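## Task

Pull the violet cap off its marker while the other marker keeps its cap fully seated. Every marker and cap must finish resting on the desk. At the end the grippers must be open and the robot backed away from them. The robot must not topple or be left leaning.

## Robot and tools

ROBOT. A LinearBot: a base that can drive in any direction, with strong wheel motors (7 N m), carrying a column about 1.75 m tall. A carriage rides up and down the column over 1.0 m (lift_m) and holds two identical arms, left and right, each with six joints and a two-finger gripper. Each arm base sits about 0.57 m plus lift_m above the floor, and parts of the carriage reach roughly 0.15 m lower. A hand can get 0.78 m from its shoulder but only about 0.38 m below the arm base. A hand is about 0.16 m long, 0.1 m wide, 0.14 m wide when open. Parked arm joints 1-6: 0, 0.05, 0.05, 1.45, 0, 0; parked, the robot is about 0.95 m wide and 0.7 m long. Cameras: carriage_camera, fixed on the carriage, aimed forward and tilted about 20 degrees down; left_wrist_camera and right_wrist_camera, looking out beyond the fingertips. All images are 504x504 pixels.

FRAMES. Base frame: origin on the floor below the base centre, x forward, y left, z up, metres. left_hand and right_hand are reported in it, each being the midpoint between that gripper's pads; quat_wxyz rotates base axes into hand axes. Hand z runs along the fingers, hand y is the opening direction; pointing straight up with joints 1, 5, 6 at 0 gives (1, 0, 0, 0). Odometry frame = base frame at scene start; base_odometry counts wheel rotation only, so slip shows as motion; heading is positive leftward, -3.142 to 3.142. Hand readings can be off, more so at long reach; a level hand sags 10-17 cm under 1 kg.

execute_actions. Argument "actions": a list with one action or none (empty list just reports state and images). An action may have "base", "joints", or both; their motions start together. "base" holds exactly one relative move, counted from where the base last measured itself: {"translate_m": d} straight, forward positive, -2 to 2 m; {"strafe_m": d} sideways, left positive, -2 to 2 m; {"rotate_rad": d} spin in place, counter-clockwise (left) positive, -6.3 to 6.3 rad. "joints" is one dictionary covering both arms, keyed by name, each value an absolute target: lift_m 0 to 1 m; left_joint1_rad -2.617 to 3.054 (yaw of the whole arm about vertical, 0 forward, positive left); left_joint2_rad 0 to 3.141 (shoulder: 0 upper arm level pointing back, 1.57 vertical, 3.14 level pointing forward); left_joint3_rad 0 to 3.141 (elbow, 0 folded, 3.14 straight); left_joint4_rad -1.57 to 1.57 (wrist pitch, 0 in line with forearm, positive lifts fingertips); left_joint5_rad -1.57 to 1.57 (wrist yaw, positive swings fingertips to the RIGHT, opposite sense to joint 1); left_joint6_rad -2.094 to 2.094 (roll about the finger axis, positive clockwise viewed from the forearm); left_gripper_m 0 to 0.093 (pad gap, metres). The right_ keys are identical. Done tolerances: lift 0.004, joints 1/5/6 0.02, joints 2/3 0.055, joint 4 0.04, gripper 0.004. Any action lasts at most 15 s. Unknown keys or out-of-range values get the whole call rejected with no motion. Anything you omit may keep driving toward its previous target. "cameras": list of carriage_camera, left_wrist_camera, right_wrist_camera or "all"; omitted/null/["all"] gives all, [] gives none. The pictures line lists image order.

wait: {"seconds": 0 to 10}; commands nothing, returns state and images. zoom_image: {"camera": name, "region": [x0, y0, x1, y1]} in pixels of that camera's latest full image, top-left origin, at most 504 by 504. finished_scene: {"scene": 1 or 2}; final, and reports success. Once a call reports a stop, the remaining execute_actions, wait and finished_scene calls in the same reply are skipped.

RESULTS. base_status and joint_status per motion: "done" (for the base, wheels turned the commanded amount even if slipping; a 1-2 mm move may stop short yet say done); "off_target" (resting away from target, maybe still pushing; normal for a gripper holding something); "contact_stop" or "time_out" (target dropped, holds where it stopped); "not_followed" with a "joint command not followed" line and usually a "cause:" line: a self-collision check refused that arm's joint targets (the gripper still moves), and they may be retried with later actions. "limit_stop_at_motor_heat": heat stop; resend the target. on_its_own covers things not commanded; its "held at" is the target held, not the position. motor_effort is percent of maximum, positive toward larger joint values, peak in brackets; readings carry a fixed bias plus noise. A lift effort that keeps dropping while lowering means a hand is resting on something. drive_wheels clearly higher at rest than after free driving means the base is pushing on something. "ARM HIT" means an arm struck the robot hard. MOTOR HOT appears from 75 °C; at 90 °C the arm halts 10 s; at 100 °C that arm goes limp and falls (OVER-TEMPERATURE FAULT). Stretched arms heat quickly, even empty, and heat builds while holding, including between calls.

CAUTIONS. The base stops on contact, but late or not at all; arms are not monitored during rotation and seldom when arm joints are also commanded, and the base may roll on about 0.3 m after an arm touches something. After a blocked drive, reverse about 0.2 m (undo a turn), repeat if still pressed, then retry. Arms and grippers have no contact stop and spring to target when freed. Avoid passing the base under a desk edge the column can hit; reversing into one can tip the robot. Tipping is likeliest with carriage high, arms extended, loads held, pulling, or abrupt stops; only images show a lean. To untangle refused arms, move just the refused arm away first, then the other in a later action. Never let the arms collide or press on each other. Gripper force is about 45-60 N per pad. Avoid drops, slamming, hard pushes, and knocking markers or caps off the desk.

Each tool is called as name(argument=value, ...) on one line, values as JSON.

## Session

execute_actions(actions=[], cameras=["carriage_camera"])

Scene clock: 0.00 s.
base_odometry: x=+0.000 y=+0.000 heading=+0.000 (m, m, rad; odometry frame)
base_status: not commanded
joint_positions: lift_m=+0.298 left_joint1_rad=-0.012 left_joint2_rad=+0.039 left_joint3_rad=+0.041 left_joint4_rad=+1.456 left_joint5_rad=+0.021 left_joint6_rad=-0.021 left_gripper_m=+0.094 right_joint1_rad=-0.009 right_joint2_rad=+0.031 right_joint3_rad=+0.057 right_joint4_rad=+1.445 right_joint5_rad=+0.045 right_joint6_rad=+0.021 right_gripper_m=+0.094
joint_status: not commanded
motor_effort: lift_m=+19 drive_wheels=+2 (%)
left_hand: x=+0.3081 y=+0.3457 z=+1.2930 quat_wxyz=(+0.998, +0.010, +0.056, -0.017) (m; base frame)
right_hand: x=+0.3033 y=-0.3574 z=+1.2969 quat_wxyz=(+0.998, +0.023, +0.050, +0.005) (m; base frame)
pictures: carriage_camera
Images, in order (width x height): carriage_camera 504x504.

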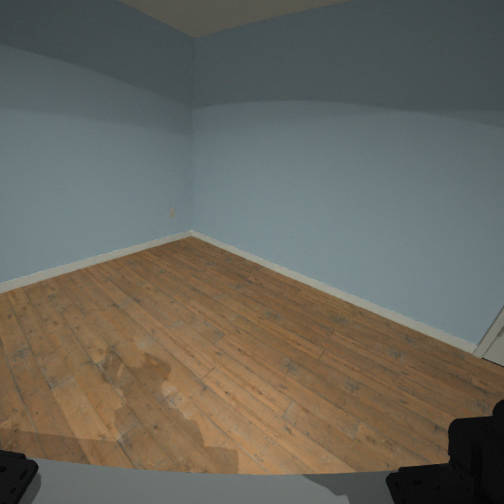

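execute_actions(actions=[{"base":{"rotate_rad":2.2},"joints":{"lift_m":0.7}}], cameras=["carriage_camera"])

Scene clock: 6.30 s.
base_odometry: x=+0.000 y=+0.000 heading=+2.200 (m, m, rad; odometry frame)
base_status: done
joint_positions: lift_m=+0.700 left_joint1_rad=-0.012 left_joint2_rad=+0.039 left_joint3_rad=+0.041 left_joint4_rad=+1.452 left_joint5_rad=+0.021 left_joint6_rad=-0.021 left_gripper_m=+0.094 right_joint1_rad=-0.009 right_joint2_rad=+0.031 right_joint3_rad=+0.057 right_joint4_rad=+1.440 right_joint5_rad=+0.045 right_joint6_rad=+0.021 right_gripper_m=+0.094
joint_status: all done
motor_effort: lift_m=+21(25) drive_wheels=+9(22) (%)
left_hand: x=+0.3090 y=+0.3457 z=+1.6944 quat_wxyz=(+0.998, +0.010, +0.058, -0.017) (m; base frame)
right_hand: x=+0.3044 y=-0.3574 z=+1.6984 quat_wxyz=(+0.998, +0.023, +0.052, +0.005) (m; base frame)
pictures: carriage_camera
Images, in order (width x height): carriage_camera 504x504.

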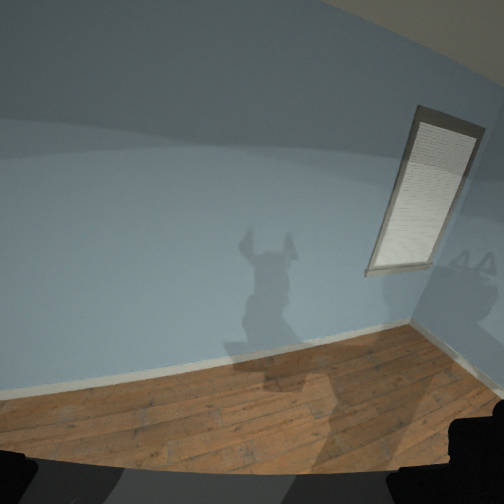

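execute_actions(actions=[{"base":{"rotate_rad":1.9}}], cameras=["carriage_camera"])

Scene clock: 12.97 s.
base_odometry: x=+0.000 y=+0.000 heading=-2.184 (m, m, rad; odometry frame)
base_status: done
joint_positions: lift_m=+0.700 left_joint1_rad=-0.012 left_joint2_rad=+0.039 left_joint3_rad=+0.041 left_joint4_rad=+1.452 left_joint5_rad=+0.021 left_joint6_rad=-0.021 left_gripper_m=+0.094 right_joint1_rad=-0.009 right_joint2_rad=+0.031 right_joint3_rad=+0.057 right_joint4_rad=+1.441 right_joint5_rad=+0.045 right_joint6_rad=+0.021 right_gripper_m=+0.094
joint_status: not commanded
motor_effort: lift_m=+21(21) drive_wheels=+8(19) (%)
left_hand: x=+0.3091 y=+0.3457 z=+1.6944 quat_wxyz=(+0.998, +0.010, +0.058, -0.017) (m; base frame)
right_hand: x=+0.3043 y=-0.3574 z=+1.6984 quat_wxyz=(+0.998, +0.023, +0.051, +0.005) (m; base frame)
pictures: carriage_camera
Images, in order (width x height): carriage_camera 504x504.

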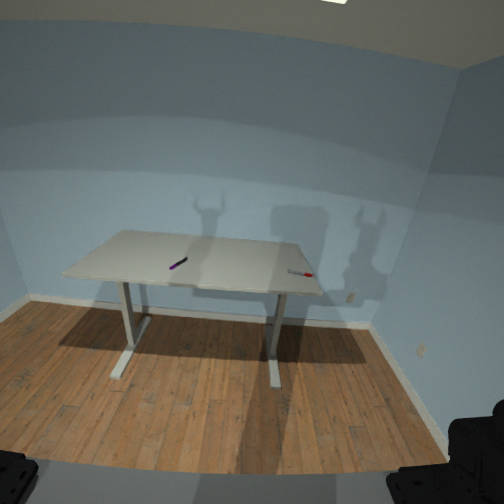

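execute_actions(actions=[{"base":{"strafe_m":0.45}}], cameras=[])

execute_actions(actions=[{"base":{"translate_m":0.95}}], cameras=["carriage_camera"])

Scene clock: 26.00 s.
base_odometry: x=+0.369 y=-0.258 heading=-2.183 (m, m, rad; odometry frame)
base_status: done
joint_positions: lift_m=+0.700 left_joint1_rad=-0.012 left_joint2_rad=+0.039 left_joint3_rad=+0.041 left_joint4_rad=+1.452 left_joint5_rad=+0.021 left_joint6_rad=-0.021 left_gripper_m=+0.094 right_joint1_rad=-0.009 right_joint2_rad=+0.031 right_joint3_rad=+0.057 right_joint4_rad=+1.442 right_joint5_rad=+0.045 right_joint6_rad=+0.021 right_gripper_m=+0.094
joint_status: not commanded
motor_effort: lift_m=+21(21) drive_wheels=-10(20) (%)
left_hand: x=+0.3090 y=+0.3457 z=+1.6944 quat_wxyz=(+0.998, +0.010, +0.058, -0.017) (m; base frame)
right_hand: x=+0.3040 y=-0.3574 z=+1.6984 quat_wxyz=(+0.998, +0.023, +0.051, +0.005) (m; base frame)
pictures: none
No camera images: the call's "cameras" was empty. Leave "cameras" out to get every camera's image.

Scene clock: 30.17 s.
base_odometry: x=-0.177 y=-1.036 heading=-2.182 (m, m, rad; odometry frame)
base_status: done
joint_positions: lift_m=+0.700 left_joint1_rad=-0.012 left_joint2_rad=+0.039 left_joint3_rad=+0.041 left_joint4_rad=+1.454 left_joint5_rad=+0.021 left_joint6_rad=-0.021 left_gripper_m=+0.094 right_joint1_rad=-0.009 right_joint2_rad=+0.031 right_joint3_rad=+0.057 right_joint4_rad=+1.443 right_joint5_rad=+0.045 right_joint6_rad=+0.021 right_gripper_m=+0.094
joint_status: not commanded
motor_effort: lift_m=+21(21) drive_wheels=-7(15) (%)
left_hand: x=+0.3087 y=+0.3457 z=+1.6945 quat_wxyz=(+0.998, +0.010, +0.058, -0.017) (m; base frame)
right_hand: x=+0.3038 y=-0.3574 z=+1.6984 quat_wxyz=(+0.998, +0.023, +0.050, +0.005) (m; base frame)
pictures: carriage_camera
Images, in order (width x height): carriage_camera 504x504.

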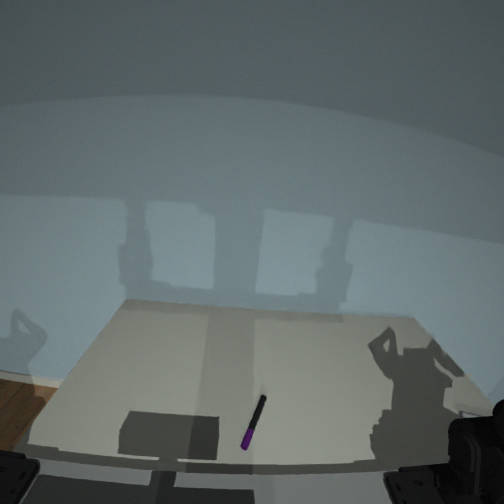

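execute_actions(actions=[{"base":{"translate_m":-0.05},"joints":{"lift_m":0.6,"right_joint1_rad":0.75,"right_joint2_rad":2.7,"right_joint3_rad":2.04,"right_joint4_rad":-0.91,"right_joint6_rad":1.1}}], cameras=["carriage_camera","right_wrist_camera"])

Scene clock: 46.40 s.
base_odometry: x=-0.148 y=-0.995 heading=-2.183 (m, m, rad; odometry frame)
base_status: done
joint_positions: lift_m=+0.600 left_joint1_rad=-0.012 left_joint2_rad=+0.039 left_joint3_rad=+0.041 left_joint4_rad=+1.456 left_joint5_rad=+0.021 left_joint6_rad=-0.021 left_gripper_m=+0.094 right_joint1_rad=+0.747 right_joint2_rad=+2.715 right_joint3_rad=+2.011 right_joint4_rad=-0.910 right_joint5_rad=+0.046 right_joint6_rad=+1.095 right_gripper_m=+0.094
joint_status: all done
motor_effort: lift_m=+16(16) drive_wheels=+3(13) (%)
left_hand: x=+0.3082 y=+0.3457 z=+1.5951 quat_wxyz=(+0.998, +0.010, +0.057, -0.017) (m; base frame)
right_hand: x=+0.6334 y=-0.0323 z=+1.0308 quat_wxyz=(+0.005, +0.172, +0.985, -0.031) (m; base frame)
pictures: carriage_camera, right_wrist_camera
Images, in order (width x height): carriage_camera 504x504, right_wrist_camera 504x504.

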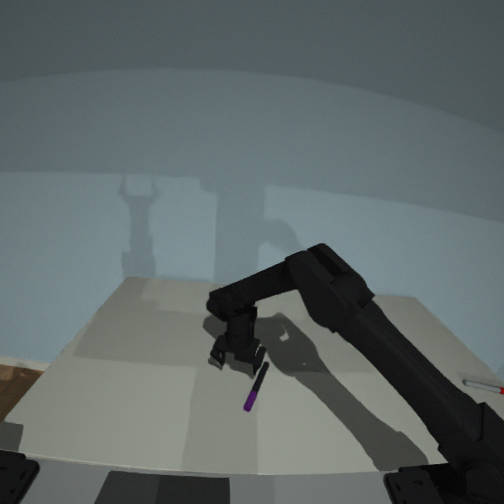

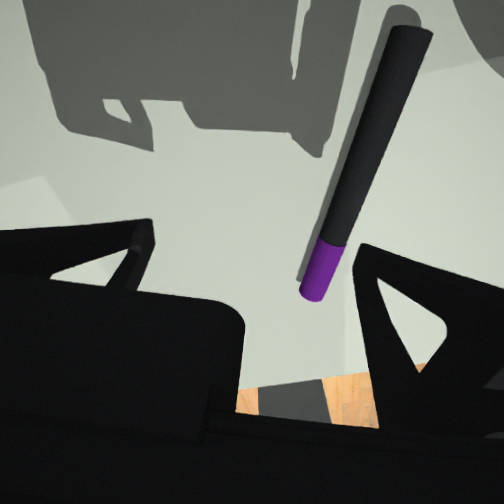

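execute_actions(actions=[{"base":{"strafe_m":-0.06},"joints":{"lift_m":0.575,"right_joint6_rad":1.2}}], cameras=["carriage_camera","right_wrist_camera"])

Scene clock: 52.37 s.
base_odometry: x=-0.197 y=-0.961 heading=-2.182 (m, m, rad; odometry frame)
base_status: done
joint_positions: lift_m=+0.575 left_joint1_rad=-0.012 left_joint2_rad=+0.039 left_joint3_rad=+0.041 left_joint4_rad=+1.456 left_joint5_rad=+0.021 left_joint6_rad=-0.021 left_gripper_m=+0.094 right_joint1_rad=+0.747 right_joint2_rad=+2.714 right_joint3_rad=+2.011 right_joint4_rad=-0.910 right_joint5_rad=+0.045 right_joint6_rad=+1.194 right_gripper_m=+0.094
joint_status: all done
motor_effort: lift_m=+17(16) drive_wheels=-2(14) (%)
left_hand: x=+0.3083 y=+0.3457 z=+1.5701 quat_wxyz=(+0.998, +0.010, +0.057, -0.017) (m; base frame)
right_hand: x=+0.6334 y=-0.0320 z=+1.0063 quat_wxyz=(+0.006, +0.221, +0.975, -0.030) (m; base frame)
pictures: carriage_camera, right_wrist_camera
Images, in order (width x height): carriage_camera 504x504, right_wrist_camera 504x504.

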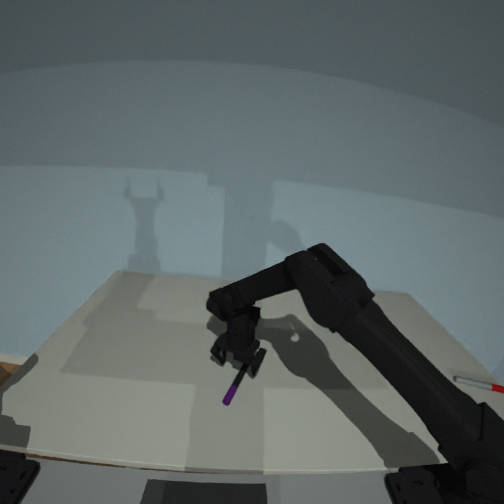

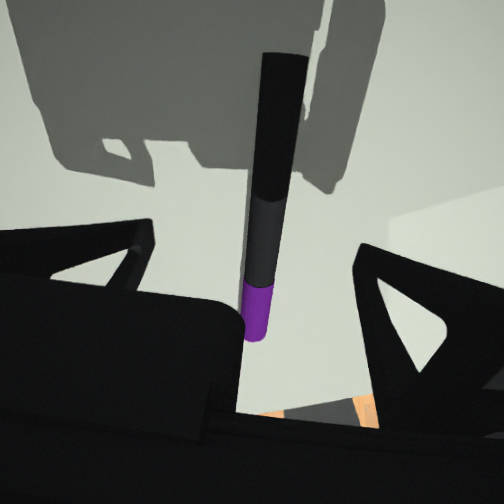

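execute_actions(actions=[{"joints":{"lift_m":0.535}}], cameras=["right_wrist_camera"])

Scene clock: 59.73 s.
base_odometry: x=-0.197 y=-0.961 heading=-2.182 (m, m, rad; odometry frame)
base_status: not commanded
joint_positions: lift_m=+0.535 left_joint1_rad=-0.012 left_joint2_rad=+0.039 left_joint3_rad=+0.041 left_joint4_rad=+1.456 left_joint5_rad=+0.021 left_joint6_rad=-0.021 left_gripper_m=+0.094 right_joint1_rad=+0.747 right_joint2_rad=+2.703 right_joint3_rad=+2.021 right_joint4_rad=-0.910 right_joint5_rad=+0.044 right_joint6_rad=+1.196 right_gripper_m=+0.094
joint_status: all done
motor_effort: lift_m=+16(16) drive_wheels=+2(2) (%)
left_hand: x=+0.3082 y=+0.3457 z=+1.5301 quat_wxyz=(+0.998, +0.010, +0.057, -0.017) (m; base frame)
right_hand: x=+0.6378 y=-0.0278 z=+0.9733 quat_wxyz=(+0.012, +0.222, +0.975, -0.021) (m; base frame)
pictures: right_wrist_camera
Images, in order (width x height): right_wrist_camera 504x504.

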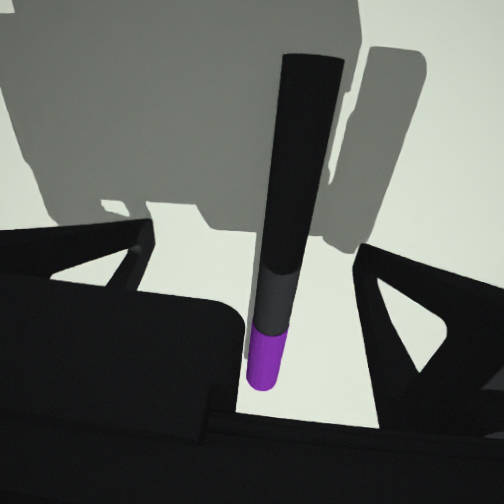

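execute_actions(actions=[{"joints":{"lift_m":0.542,"right_gripper_m":0}}], cameras=[])

execute_actions(actions=[{"joints":{"lift_m":0.56,"right_joint6_rad":2.09,"right_joint1_rad":0.52}}], cameras=[])

execute_actions(actions=[{"joints":{"lift_m":0.545}}], cameras=[])

execute_actions(actions=[{"joints":{"right_gripper_m":0.093}}], cameras=[])

execute_actions(actions=[{"joints":{"lift_m":0.62}}], cameras=[])

execute_actions(actions=[{"base":{"strafe_m":-0.08},"joints":{"lift_m":0.57,"left_joint1_rad":-0.45,"left_joint2_rad":2.78,"left_joint3_rad":2.1,"left_joint4_rad":-0.89,"left_joint5_rad":0.6,"left_joint6_rad":-2.0,"right_joint1_rad":0.42,"right_joint2_rad":2.78,"right_joint3_rad":2.1,"right_joint4_rad":-0.89,"right_joint5_rad":-0.6}}])

zoom_image(camera="carriage_camera", region=[150, 270, 330, 380])

Scene clock: 73.93 s.
base_odometry: x=-0.197 y=-0.961 heading=-2.182 (m, m, rad; odometry frame)
base_status: not commanded
joint_positions: lift_m=+0.542 left_joint1_rad=-0.012 left_joint2_rad=+0.039 left_joint3_rad=+0.041 left_joint4_rad=+1.456 left_joint5_rad=+0.021 left_joint6_rad=-0.021 left_gripper_m=+0.094 right_joint1_rad=+0.747 right_joint2_rad=+2.705 right_joint3_rad=+2.021 right_joint4_rad=-0.910 right_joint5_rad=+0.044 right_joint6_rad=+1.196 right_gripper_m=+0.017
joint_status: right_gripper_m off_target (ended at +0.017, target +0.000); the others done
motor_effort: lift_m=+22(25) drive_wheels=+2(2) (%)
left_hand: x=+0.3083 y=+0.3457 z=+1.5365 quat_wxyz=(+0.998, +0.010, +0.057, -0.017) (m; base frame)
right_hand: x=+0.6376 y=-0.0281 z=+0.9791 quat_wxyz=(+0.012, +0.222, +0.975, -0.022) (m; base frame)
pictures: none
No camera images: the call's "cameras" was empty. Leave "cameras" out to get every camera's image.

Scene clock: 75.30 s.
base_odometry: x=-0.197 y=-0.961 heading=-2.182 (m, m, rad; odometry frame)
base_status: not commanded
joint_positions: lift_m=+0.560 left_joint1_rad=-0.012 left_joint2_rad=+0.039 left_joint3_rad=+0.041 left_joint4_rad=+1.456 left_joint5_rad=+0.021 left_joint6_rad=-0.021 left_gripper_m=+0.094 right_joint1_rad=+0.521 right_joint2_rad=+2.705 right_joint3_rad=+2.021 right_joint4_rad=-0.908 right_joint5_rad=+0.048 right_joint6_rad=+2.085 right_gripper_m=+0.017
joint_status: all done
motor_effort: lift_m=+21(26) drive_wheels=+2(3) (%)
left_hand: x=+0.3083 y=+0.3457 z=+1.5546 quat_wxyz=(+0.998, +0.010, +0.057, -0.017) (m; base frame)
right_hand: x=+0.7015 y=-0.1170 z=+0.9972 quat_wxyz=(+0.020, +0.704, +0.709, -0.016) (m; base frame)
pictures: none
No camera images: the call's "cameras" was empty. Leave "cameras" out to get every camera's image.

Scene clock: 75.90 s.
base_odometry: x=-0.197 y=-0.961 heading=-2.182 (m, m, rad; odometry frame)
base_status: not commanded
joint_positions: lift_m=+0.545 left_joint1_rad=-0.012 left_joint2_rad=+0.039 left_joint3_rad=+0.041 left_joint4_rad=+1.455 left_joint5_rad=+0.021 left_joint6_rad=-0.021 left_gripper_m=+0.094 right_joint1_rad=+0.521 right_joint2_rad=+2.710 right_joint3_rad=+2.021 right_joint4_rad=-0.908 right_joint5_rad=+0.045 right_joint6_rad=+2.085 right_gripper_m=+0.017
joint_status: all done
motor_effort: lift_m=+17(19) drive_wheels=+2(2) (%)
left_hand: x=+0.3084 y=+0.3457 z=+1.5400 quat_wxyz=(+0.998, +0.010, +0.057, -0.017) (m; base frame)
right_hand: x=+0.7001 y=-0.1173 z=+0.9801 quat_wxyz=(+0.018, +0.704, +0.709, -0.019) (m; base frame)
pictures: none
No camera images: the call's "cameras" was empty. Leave "cameras" out to get every camera's image.

Scene clock: 76.63 s.
base_odometry: x=-0.197 y=-0.961 heading=-2.182 (m, m, rad; odometry frame)
base_status: not commanded
joint_positions: lift_m=+0.545 left_joint1_rad=-0.012 left_joint2_rad=+0.039 left_joint3_rad=+0.041 left_joint4_rad=+1.455 left_joint5_rad=+0.021 left_joint6_rad=-0.021 left_gripper_m=+0.094 right_joint1_rad=+0.521 right_joint2_rad=+2.710 right_joint3_rad=+2.021 right_joint4_rad=-0.908 right_joint5_rad=+0.045 right_joint6_rad=+2.085 right_gripper_m=+0.093
joint_status: all done
motor_effort: lift_m=+17(17) drive_wheels=+2(2) (%)
left_hand: x=+0.3084 y=+0.3457 z=+1.5400 quat_wxyz=(+0.998, +0.010, +0.057, -0.017) (m; base frame)
right_hand: x=+0.7001 y=-0.1173 z=+0.9801 quat_wxyz=(+0.018, +0.704, +0.709, -0.019) (m; base frame)
pictures: none
No camera images: the call's "cameras" was empty. Leave "cameras" out to get every camera's image.

Scene clock: 77.47 s.
base_odometry: x=-0.197 y=-0.961 heading=-2.182 (m, m, rad; odometry frame)
base_status: not commanded
joint_positions: lift_m=+0.620 left_joint1_rad=-0.012 left_joint2_rad=+0.039 left_joint3_rad=+0.041 left_joint4_rad=+1.455 left_joint5_rad=+0.021 left_joint6_rad=-0.021 left_gripper_m=+0.094 right_joint1_rad=+0.521 right_joint2_rad=+2.705 right_joint3_rad=+2.021 right_joint4_rad=-0.910 right_joint5_rad=+0.045 right_joint6_rad=+2.085 right_gripper_m=+0.093
joint_status: all done
motor_effort: lift_m=+21(25) drive_wheels=+2(2) (%)
left_hand: x=+0.3085 y=+0.3457 z=+1.6145 quat_wxyz=(+0.998, +0.010, +0.057, -0.017) (m; base frame)
right_hand: x=+0.7007 y=-0.1169 z=+1.0570 quat_wxyz=(+0.019, +0.704, +0.709, -0.017) (m; base frame)
pictures: none
No camera images: the call's "cameras" was empty. Leave "cameras" out to get every camera's image.

Scene clock: 79.87 s.
base_odometry: x=-0.263 y=-0.915 heading=-2.182 (m, m, rad; odometry frame)
base_status: done
joint_positions: lift_m=+0.570 left_joint1_rad=-0.446 left_joint2_rad=+2.788 left_joint3_rad=+2.080 left_joint4_rad=-0.887 left_joint5_rad=+0.592 left_joint6_rad=-1.994 left_gripper_m=+0.094 right_joint1_rad=+0.418 right_joint2_rad=+2.794 right_joint3_rad=+2.087 right_joint4_rad=-0.887 right_joint5_rad=-0.593 right_joint6_rad=+2.085 right_gripper_m=+0.093
joint_status: all done
motor_effort: lift_m=+17(18) drive_wheels=-2(16) (%)
left_hand: x=+0.6778 y=+0.0527 z=+1.0111 quat_wxyz=(-0.278, -0.671, +0.682, -0.089) (m; base frame)
right_hand: x=+0.6867 y=-0.0635 z=+1.0097 quat_wxyz=(-0.281, +0.710, +0.640, +0.081) (m; base frame)
pictures: carriage_camera, left_wrist_camera, right_wrist_camera
Images, in order (width x height): carriage_camera 504x504, left_wrist_camera 504x504, right_wrist_camera 504x504.

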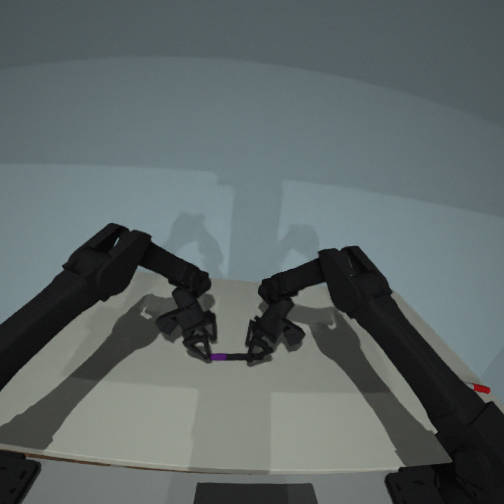

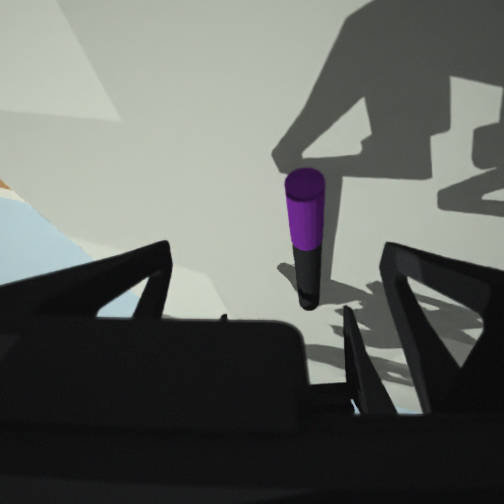

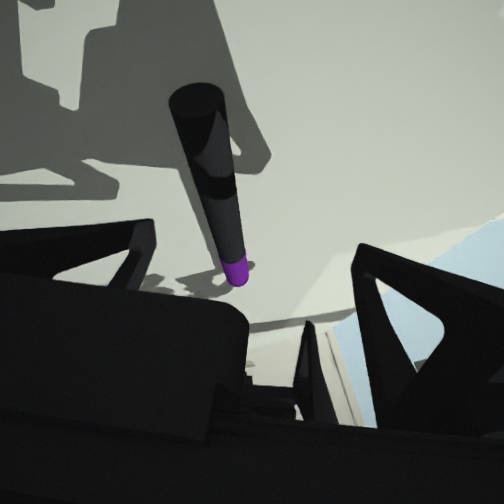

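Region (150, 270, 330, 380) of carriage_camera's 504x504 image, scaled by 2.800, with more detail than that image has.

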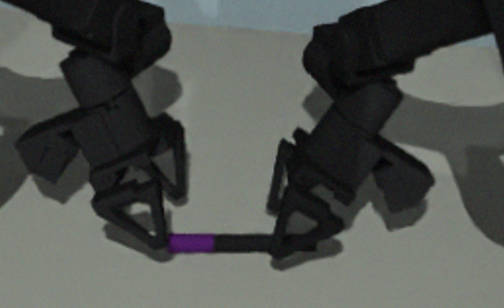

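Move the left hand inward about 2 cm and lower.

execute_actions(actions=[{"joints":{"lift_m":0.53,"left_joint1_rad":-0.49}}])

zoom_image(camera="carriage_camera", region=[150, 270, 330, 380])

Scene clock: 86.23 s.
base_odometry: x=-0.263 y=-0.915 heading=-2.182 (m, m, rad; odometry frame)
base_status: not commanded
joint_positions: lift_m=+0.530 left_joint1_rad=-0.493 left_joint2_rad=+2.779 left_joint3_rad=+2.084 left_joint4_rad=-0.886 left_joint5_rad=+0.605 left_joint6_rad=-1.993 left_gripper_m=+0.094 right_joint1_rad=+0.416 right_joint2_rad=+2.767 right_joint3_rad=+2.087 right_joint4_rad=-0.887 right_joint5_rad=-0.627 right_joint6_rad=+2.081 right_gripper_m=+0.093
joint_status: all done
motor_effort: lift_m=+15(15) drive_wheels=-2(3) (%)
left_hand: x=+0.6659 y=+0.0309 z=+0.9775 quat_wxyz=(-0.283, -0.652, +0.698, -0.091) (m; base frame)
right_hand: x=+0.6912 y=-0.0574 z=+0.9862 quat_wxyz=(-0.292, +0.703, +0.641, +0.099) (m; base frame)
pictures: carriage_camera, left_wrist_camera, right_wrist_camera
Images, in order (width x height): carriage_camera 504x504, left_wrist_camera 504x504, right_wrist_camera 504x504.

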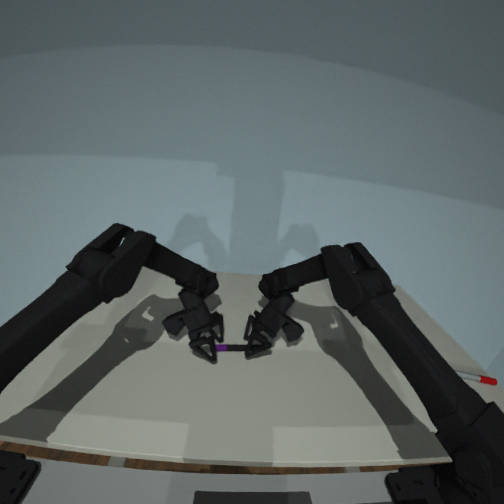

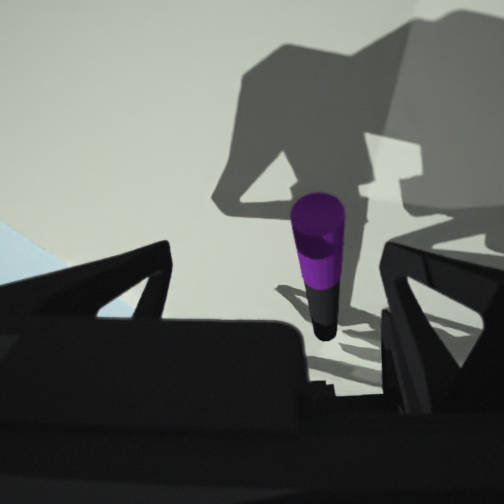

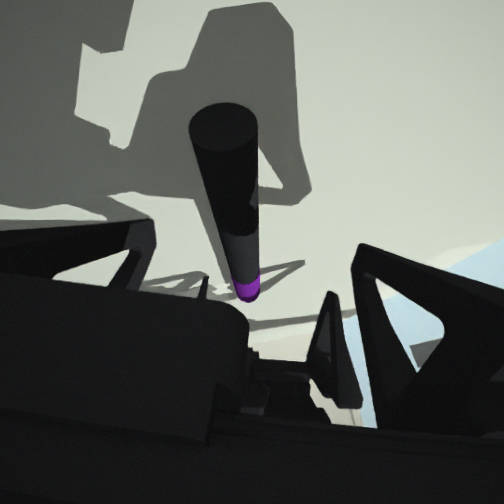

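Region (150, 270, 330, 380) of carriage_camera's 504x504 image, scaled by 2.800, with more detail than that image has.

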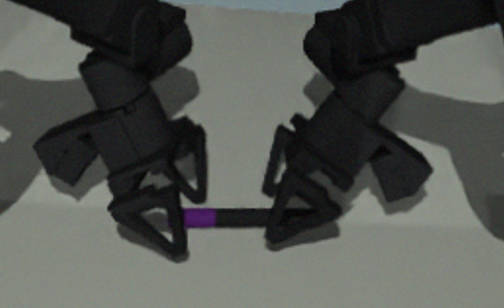

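execute_actions(actions=[{"joints":{"left_gripper_m":0,"right_gripper_m":0}}], cameras=[])

execute_actions(actions=[{"joints":{"lift_m":0.55,"left_joint1_rad":-0.33,"right_joint1_rad":0.32}}], cameras=["carriage_camera"])

Scene clock: 92.60 s.
base_odometry: x=-0.263 y=-0.915 heading=-2.182 (m, m, rad; odometry frame)
base_status: not commanded
joint_positions: lift_m=+0.530 left_joint1_rad=-0.489 left_joint2_rad=+2.769 left_joint3_rad=+2.091 left_joint4_rad=-0.885 left_joint5_rad=+0.613 left_joint6_rad=-1.997 left_gripper_m=+0.000 right_joint1_rad=+0.417 right_joint2_rad=+2.777 right_joint3_rad=+2.087 right_joint4_rad=-0.902 right_joint5_rad=-0.611 right_joint6_rad=+2.083 right_gripper_m=+0.017
joint_status: right_gripper_m off_target (ended at +0.017, target +0.000); the others done
motor_effort: lift_m=+15(15) drive_wheels=-2(3) (%)
left_hand: x=+0.6709 y=+0.0295 z=+0.9844 quat_wxyz=(-0.284, -0.652, +0.696, -0.100) (m; base frame)
right_hand: x=+0.6868 y=-0.0614 z=+0.9796 quat_wxyz=(-0.289, +0.708, +0.639, +0.085) (m; base frame)
pictures: none
No camera images: the call's "cameras" was empty. Leave "cameras" out to get every camera's image.

Scene clock: 93.60 s.
base_odometry: x=-0.263 y=-0.915 heading=-2.182 (m, m, rad; odometry frame)
base_status: not commanded
joint_positions: lift_m=+0.550 left_joint1_rad=-0.329 left_joint2_rad=+2.774 left_joint3_rad=+2.091 left_joint4_rad=-0.886 left_joint5_rad=+0.603 left_joint6_rad=-1.997 left_gripper_m=+0.000 right_joint1_rad=+0.316 right_joint2_rad=+2.785 right_joint3_rad=+2.087 right_joint4_rad=-0.894 right_joint5_rad=-0.598 right_joint6_rad=+2.084 right_gripper_m=+0.017
joint_status: all done
motor_effort: lift_m=+21(26) drive_wheels=+2(2) (%)
left_hand: x=+0.7158 y=+0.0975 z=+1.0004 quat_wxyz=(-0.272, -0.707, +0.642, -0.118) (m; base frame)
right_hand: x=+0.7142 y=-0.1058 z=+0.9940 quat_wxyz=(-0.278, +0.741, +0.603, +0.097) (m; base frame)
pictures: carriage_camera
Images, in order (width x height): carriage_camera 504x504.

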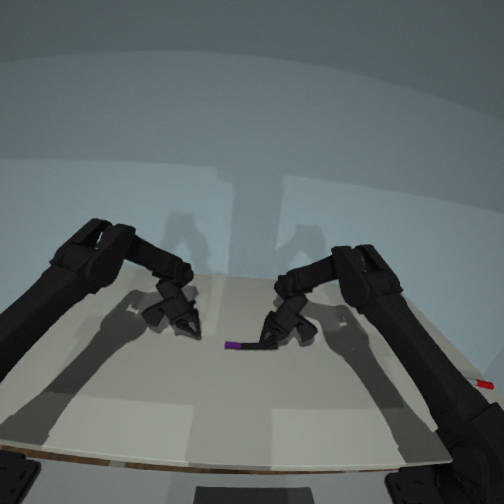

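execute_actions(actions=[{"joints":{"lift_m":0.57,"left_gripper_m":0.093,"left_joint2_rad":2.84,"left_joint3_rad":2.16}}], cameras=[])

execute_actions(actions=[{"joints":{"left_joint1_rad":-0.48,"right_joint1_rad":0.42}}], cameras=["carriage_camera","left_wrist_camera"])

zoom_image(camera="carriage_camera", region=[150, 270, 330, 380])

Scene clock: 101.37 s.
base_odometry: x=-0.263 y=-0.915 heading=-2.182 (m, m, rad; odometry frame)
base_status: not commanded
joint_positions: lift_m=+0.570 left_joint1_rad=-0.329 left_joint2_rad=+2.827 left_joint3_rad=+2.145 left_joint4_rad=-0.888 left_joint5_rad=+0.603 left_joint6_rad=-1.997 left_gripper_m=+0.093 right_joint1_rad=+0.316 right_joint2_rad=+2.786 right_joint3_rad=+2.087 right_joint4_rad=-0.892 right_joint5_rad=-0.597 right_joint6_rad=+2.084 right_gripper_m=+0.017
joint_status: all done
motor_effort: lift_m=+22(27) drive_wheels=+2(2) (%)
left_hand: x=+0.7202 y=+0.0960 z=+1.0075 quat_wxyz=(-0.272, -0.707, +0.642, -0.118) (m; base frame)
right_hand: x=+0.7145 y=-0.1058 z=+1.0134 quat_wxyz=(-0.278, +0.741, +0.603, +0.097) (m; base frame)
pictures: none
No camera images: the call's "cameras" was empty. Leave "cameras" out to get every camera's image.

Scene clock: 102.37 s.
base_odometry: x=-0.263 y=-0.915 heading=-2.182 (m, m, rad; odometry frame)
base_status: not commanded
joint_positions: lift_m=+0.570 left_joint1_rad=-0.481 left_joint2_rad=+2.827 left_joint3_rad=+2.145 left_joint4_rad=-0.888 left_joint5_rad=+0.602 left_joint6_rad=-1.997 left_gripper_m=+0.093 right_joint1_rad=+0.423 right_joint2_rad=+2.786 right_joint3_rad=+2.087 right_joint4_rad=-0.892 right_joint5_rad=-0.598 right_joint6_rad=+2.084 right_gripper_m=+0.017
joint_status: all done
motor_effort: lift_m=+22(22) drive_wheels=-2(2) (%)
left_hand: x=+0.6770 y=+0.0325 z=+1.0074 quat_wxyz=(-0.280, -0.657, +0.693, -0.097) (m; base frame)
right_hand: x=+0.6857 y=-0.0604 z=+1.0134 quat_wxyz=(-0.283, +0.708, +0.642, +0.082) (m; base frame)
pictures: carriage_camera, left_wrist_camera
Images, in order (width x height): carriage_camera 504x504, left_wrist_camera 504x504.

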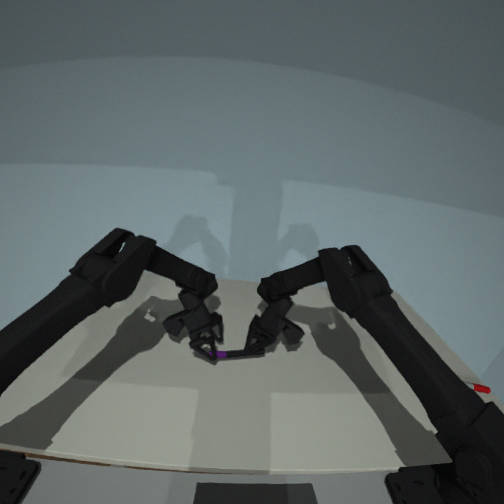

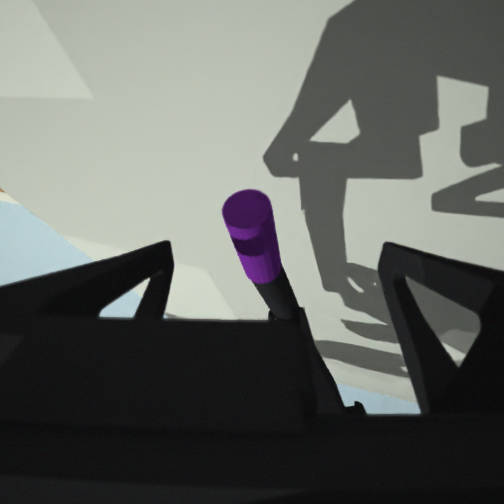

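Region (150, 270, 330, 380) of carriage_camera's 504x504 image, scaled by 2.800, with more detail than that image has.

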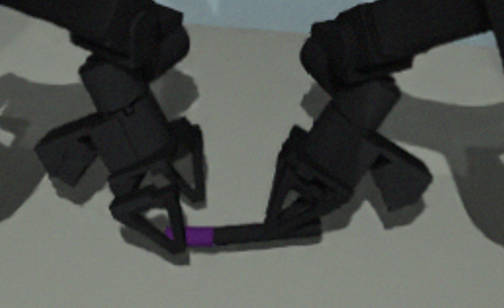

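The cap still looks low, so I'll lower the left hand another 2.5 cm.

execute_actions(actions=[{"joints":{"left_joint2_rad":2.88,"left_joint4_rad":-0.85}}], cameras=["left_wrist_camera"])

execute_actions(actions=[{"joints":{"left_gripper_m":0}}], cameras=["carriage_camera","left_wrist_camera"])

Scene clock: 108.37 s.
base_odometry: x=-0.263 y=-0.915 heading=-2.182 (m, m, rad; odometry frame)
base_status: not commanded
joint_positions: lift_m=+0.570 left_joint1_rad=-0.481 left_joint2_rad=+2.877 left_joint3_rad=+2.145 left_joint4_rad=-0.851 left_joint5_rad=+0.602 left_joint6_rad=-1.997 left_gripper_m=+0.093 right_joint1_rad=+0.423 right_joint2_rad=+2.786 right_joint3_rad=+2.087 right_joint4_rad=-0.892 right_joint5_rad=-0.598 right_joint6_rad=+2.084 right_gripper_m=+0.017
joint_status: all done
motor_effort: lift_m=+21(22) drive_wheels=+1(1) (%)
left_hand: x=+0.6727 y=+0.0347 z=+0.9834 quat_wxyz=(-0.282, -0.658, +0.692, -0.091) (m; base frame)
right_hand: x=+0.6857 y=-0.0604 z=+1.0134 quat_wxyz=(-0.283, +0.708, +0.642, +0.082) (m; base frame)
pictures: left_wrist_camera
Images, in order (width x height): left_wrist_camera 504x504.

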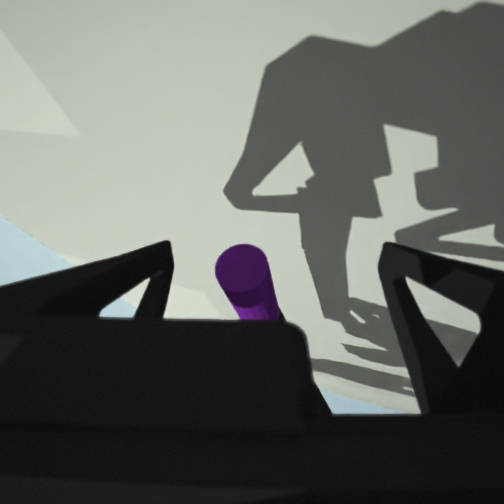

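Scene clock: 109.10 s.
base_odometry: x=-0.263 y=-0.915 heading=-2.182 (m, m, rad; odometry frame)
base_status: not commanded
joint_positions: lift_m=+0.570 left_joint1_rad=-0.480 left_joint2_rad=+2.877 left_joint3_rad=+2.145 left_joint4_rad=-0.857 left_joint5_rad=+0.602 left_joint6_rad=-2.006 left_gripper_m=+0.018 right_joint1_rad=+0.421 right_joint2_rad=+2.786 right_joint3_rad=+2.087 right_joint4_rad=-0.887 right_joint5_rad=-0.591 right_joint6_rad=+2.096 right_gripper_m=+0.016
joint_status: left_gripper_m off_target (ended at +0.018, target +0.000)
motor_effort: lift_m=+22(21) drive_wheels=+1(1) (%)
left_hand: x=+0.6717 y=+0.0356 z=+0.9833 quat_wxyz=(-0.283, -0.662, +0.688, -0.087) (m; base frame)
right_hand: x=+0.6876 y=-0.0617 z=+1.0128 quat_wxyz=(-0.280, +0.712, +0.638, +0.082) (m; base frame)
pictures: carriage_camera, left_wrist_camera
Images, in order (width x height): carriage_camera 504x504, left_wrist_camera 504x504.

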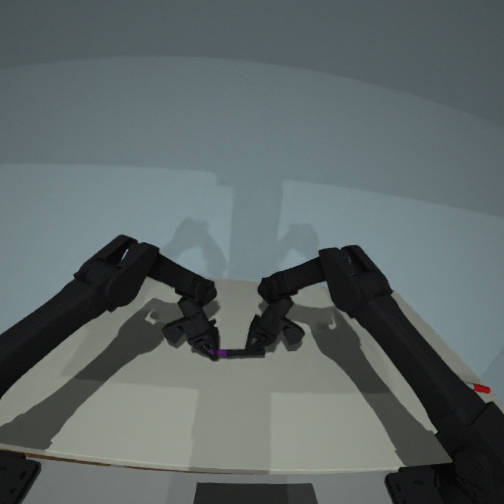

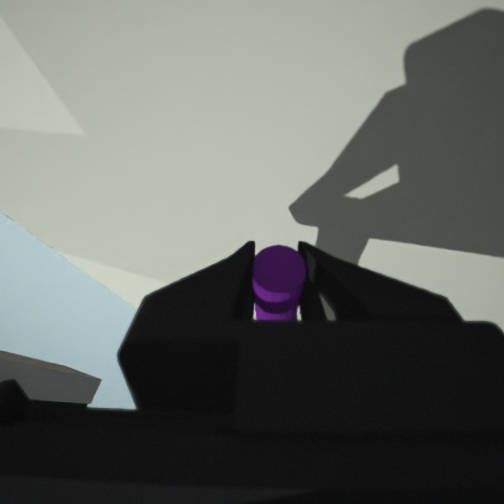

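execute_actions(actions=[{"joints":{"left_joint1_rad":-0.33,"right_joint1_rad":0.32}}], cameras=[])

execute_actions(actions=[{"joints":{"right_joint2_rad":2.84,"right_joint4_rad":-0.84,"lift_m":0.565}}], cameras=["carriage_camera"])

Scene clock: 114.43 s.
base_odometry: x=-0.263 y=-0.915 heading=-2.182 (m, m, rad; odometry frame)
base_status: not commanded
joint_positions: lift_m=+0.570 left_joint1_rad=-0.330 left_joint2_rad=+2.877 left_joint3_rad=+2.145 left_joint4_rad=-0.846 left_joint5_rad=+0.604 left_joint6_rad=-2.006 left_gripper_m=+0.018 right_joint1_rad=+0.316 right_joint2_rad=+2.786 right_joint3_rad=+2.087 right_joint4_rad=-0.882 right_joint5_rad=-0.598 right_joint6_rad=+2.096 right_gripper_m=+0.016
joint_status: all done
motor_effort: lift_m=+22(22) drive_wheels=+2(2) (%)
left_hand: x=+0.7164 y=+0.0966 z=+0.9835 quat_wxyz=(-0.275, -0.710, +0.638, -0.113) (m; base frame)
right_hand: x=+0.7164 y=-0.1048 z=+1.0134 quat_wxyz=(-0.277, +0.743, +0.600, +0.100) (m; base frame)
pictures: none
No camera images: the call's "cameras" was empty. Leave "cameras" out to get every camera's image.

Scene clock: 115.03 s.
base_odometry: x=-0.263 y=-0.915 heading=-2.182 (m, m, rad; odometry frame)
base_status: not commanded
joint_positions: lift_m=+0.565 left_joint1_rad=-0.330 left_joint2_rad=+2.879 left_joint3_rad=+2.145 left_joint4_rad=-0.846 left_joint5_rad=+0.604 left_joint6_rad=-2.006 left_gripper_m=+0.018 right_joint1_rad=+0.316 right_joint2_rad=+2.849 right_joint3_rad=+2.087 right_joint4_rad=-0.842 right_joint5_rad=-0.606 right_joint6_rad=+2.095 right_gripper_m=+0.016
joint_status: all done
motor_effort: lift_m=+16(15) drive_wheels=+2(2) (%)
left_hand: x=+0.7159 y=+0.0968 z=+0.9785 quat_wxyz=(-0.275, -0.710, +0.638, -0.112) (m; base frame)
right_hand: x=+0.7093 y=-0.1059 z=+0.9803 quat_wxyz=(-0.284, +0.744, +0.597, +0.092) (m; base frame)
pictures: carriage_camera
Images, in order (width x height): carriage_camera 504x504.

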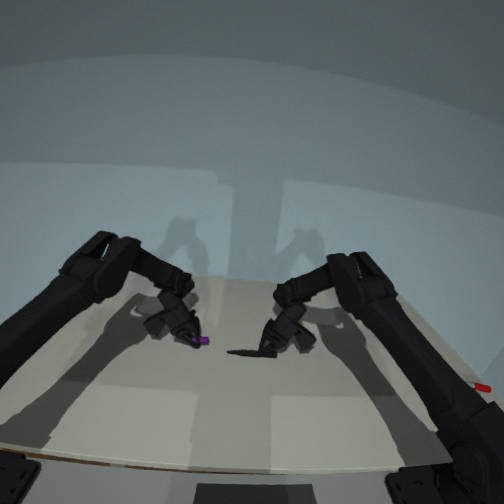

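execute_actions(actions=[{"joints":{"left_gripper_m":0.06,"right_gripper_m":0.06}}], cameras=[])

execute_actions(actions=[{"joints":{"lift_m":0.72}}], cameras=["carriage_camera"])

finished_scene(scene=2)

Scene clock: 120.40 s.
base_odometry: x=-0.263 y=-0.915 heading=-2.182 (m, m, rad; odometry frame)
base_status: not commanded
joint_positions: lift_m=+0.565 left_joint1_rad=-0.330 left_joint2_rad=+2.879 left_joint3_rad=+2.145 left_joint4_rad=-0.846 left_joint5_rad=+0.604 left_joint6_rad=-2.006 left_gripper_m=+0.060 right_joint1_rad=+0.316 right_joint2_rad=+2.846 right_joint3_rad=+2.087 right_joint4_rad=-0.845 right_joint5_rad=-0.615 right_joint6_rad=+2.093 right_gripper_m=+0.060
joint_status: all done
motor_effort: lift_m=+16(15) drive_wheels=+2(2) (%)
left_hand: x=+0.7159 y=+0.0968 z=+0.9785 quat_wxyz=(-0.275, -0.710, +0.638, -0.112) (m; base frame)
right_hand: x=+0.7090 y=-0.1046 z=+0.9826 quat_wxyz=(-0.288, +0.743, +0.597, +0.094) (m; base frame)
pictures: none
No camera images: the call's "cameras" was empty. Leave "cameras" out to get every camera's image.

Scene clock: 121.57 s.
base_odometry: x=-0.263 y=-0.915 heading=-2.182 (m, m, rad; odometry frame)
base_status: not commanded
joint_positions: lift_m=+0.720 left_joint1_rad=-0.330 left_joint2_rad=+2.873 left_joint3_rad=+2.145 left_joint4_rad=-0.848 left_joint5_rad=+0.603 left_joint6_rad=-2.006 left_gripper_m=+0.060 right_joint1_rad=+0.316 right_joint2_rad=+2.845 right_joint3_rad=+2.087 right_joint4_rad=-0.840 right_joint5_rad=-0.604 right_joint6_rad=+2.093 right_gripper_m=+0.060
joint_status: all done
motor_effort: lift_m=+21(25) drive_wheels=+2(2) (%)
left_hand: x=+0.7170 y=+0.0965 z=+1.1355 quat_wxyz=(-0.274, -0.710, +0.638, -0.114) (m; base frame)
right_hand: x=+0.7106 y=-0.1058 z=+1.1362 quat_wxyz=(-0.282, +0.744, +0.599, +0.094) (m; base frame)
pictures: carriage_camera
Images, in order (width x height): carriage_camera 504x504.

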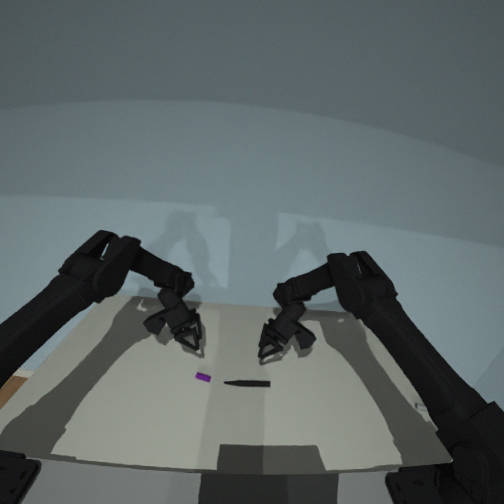

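The scene is finished: the task was done.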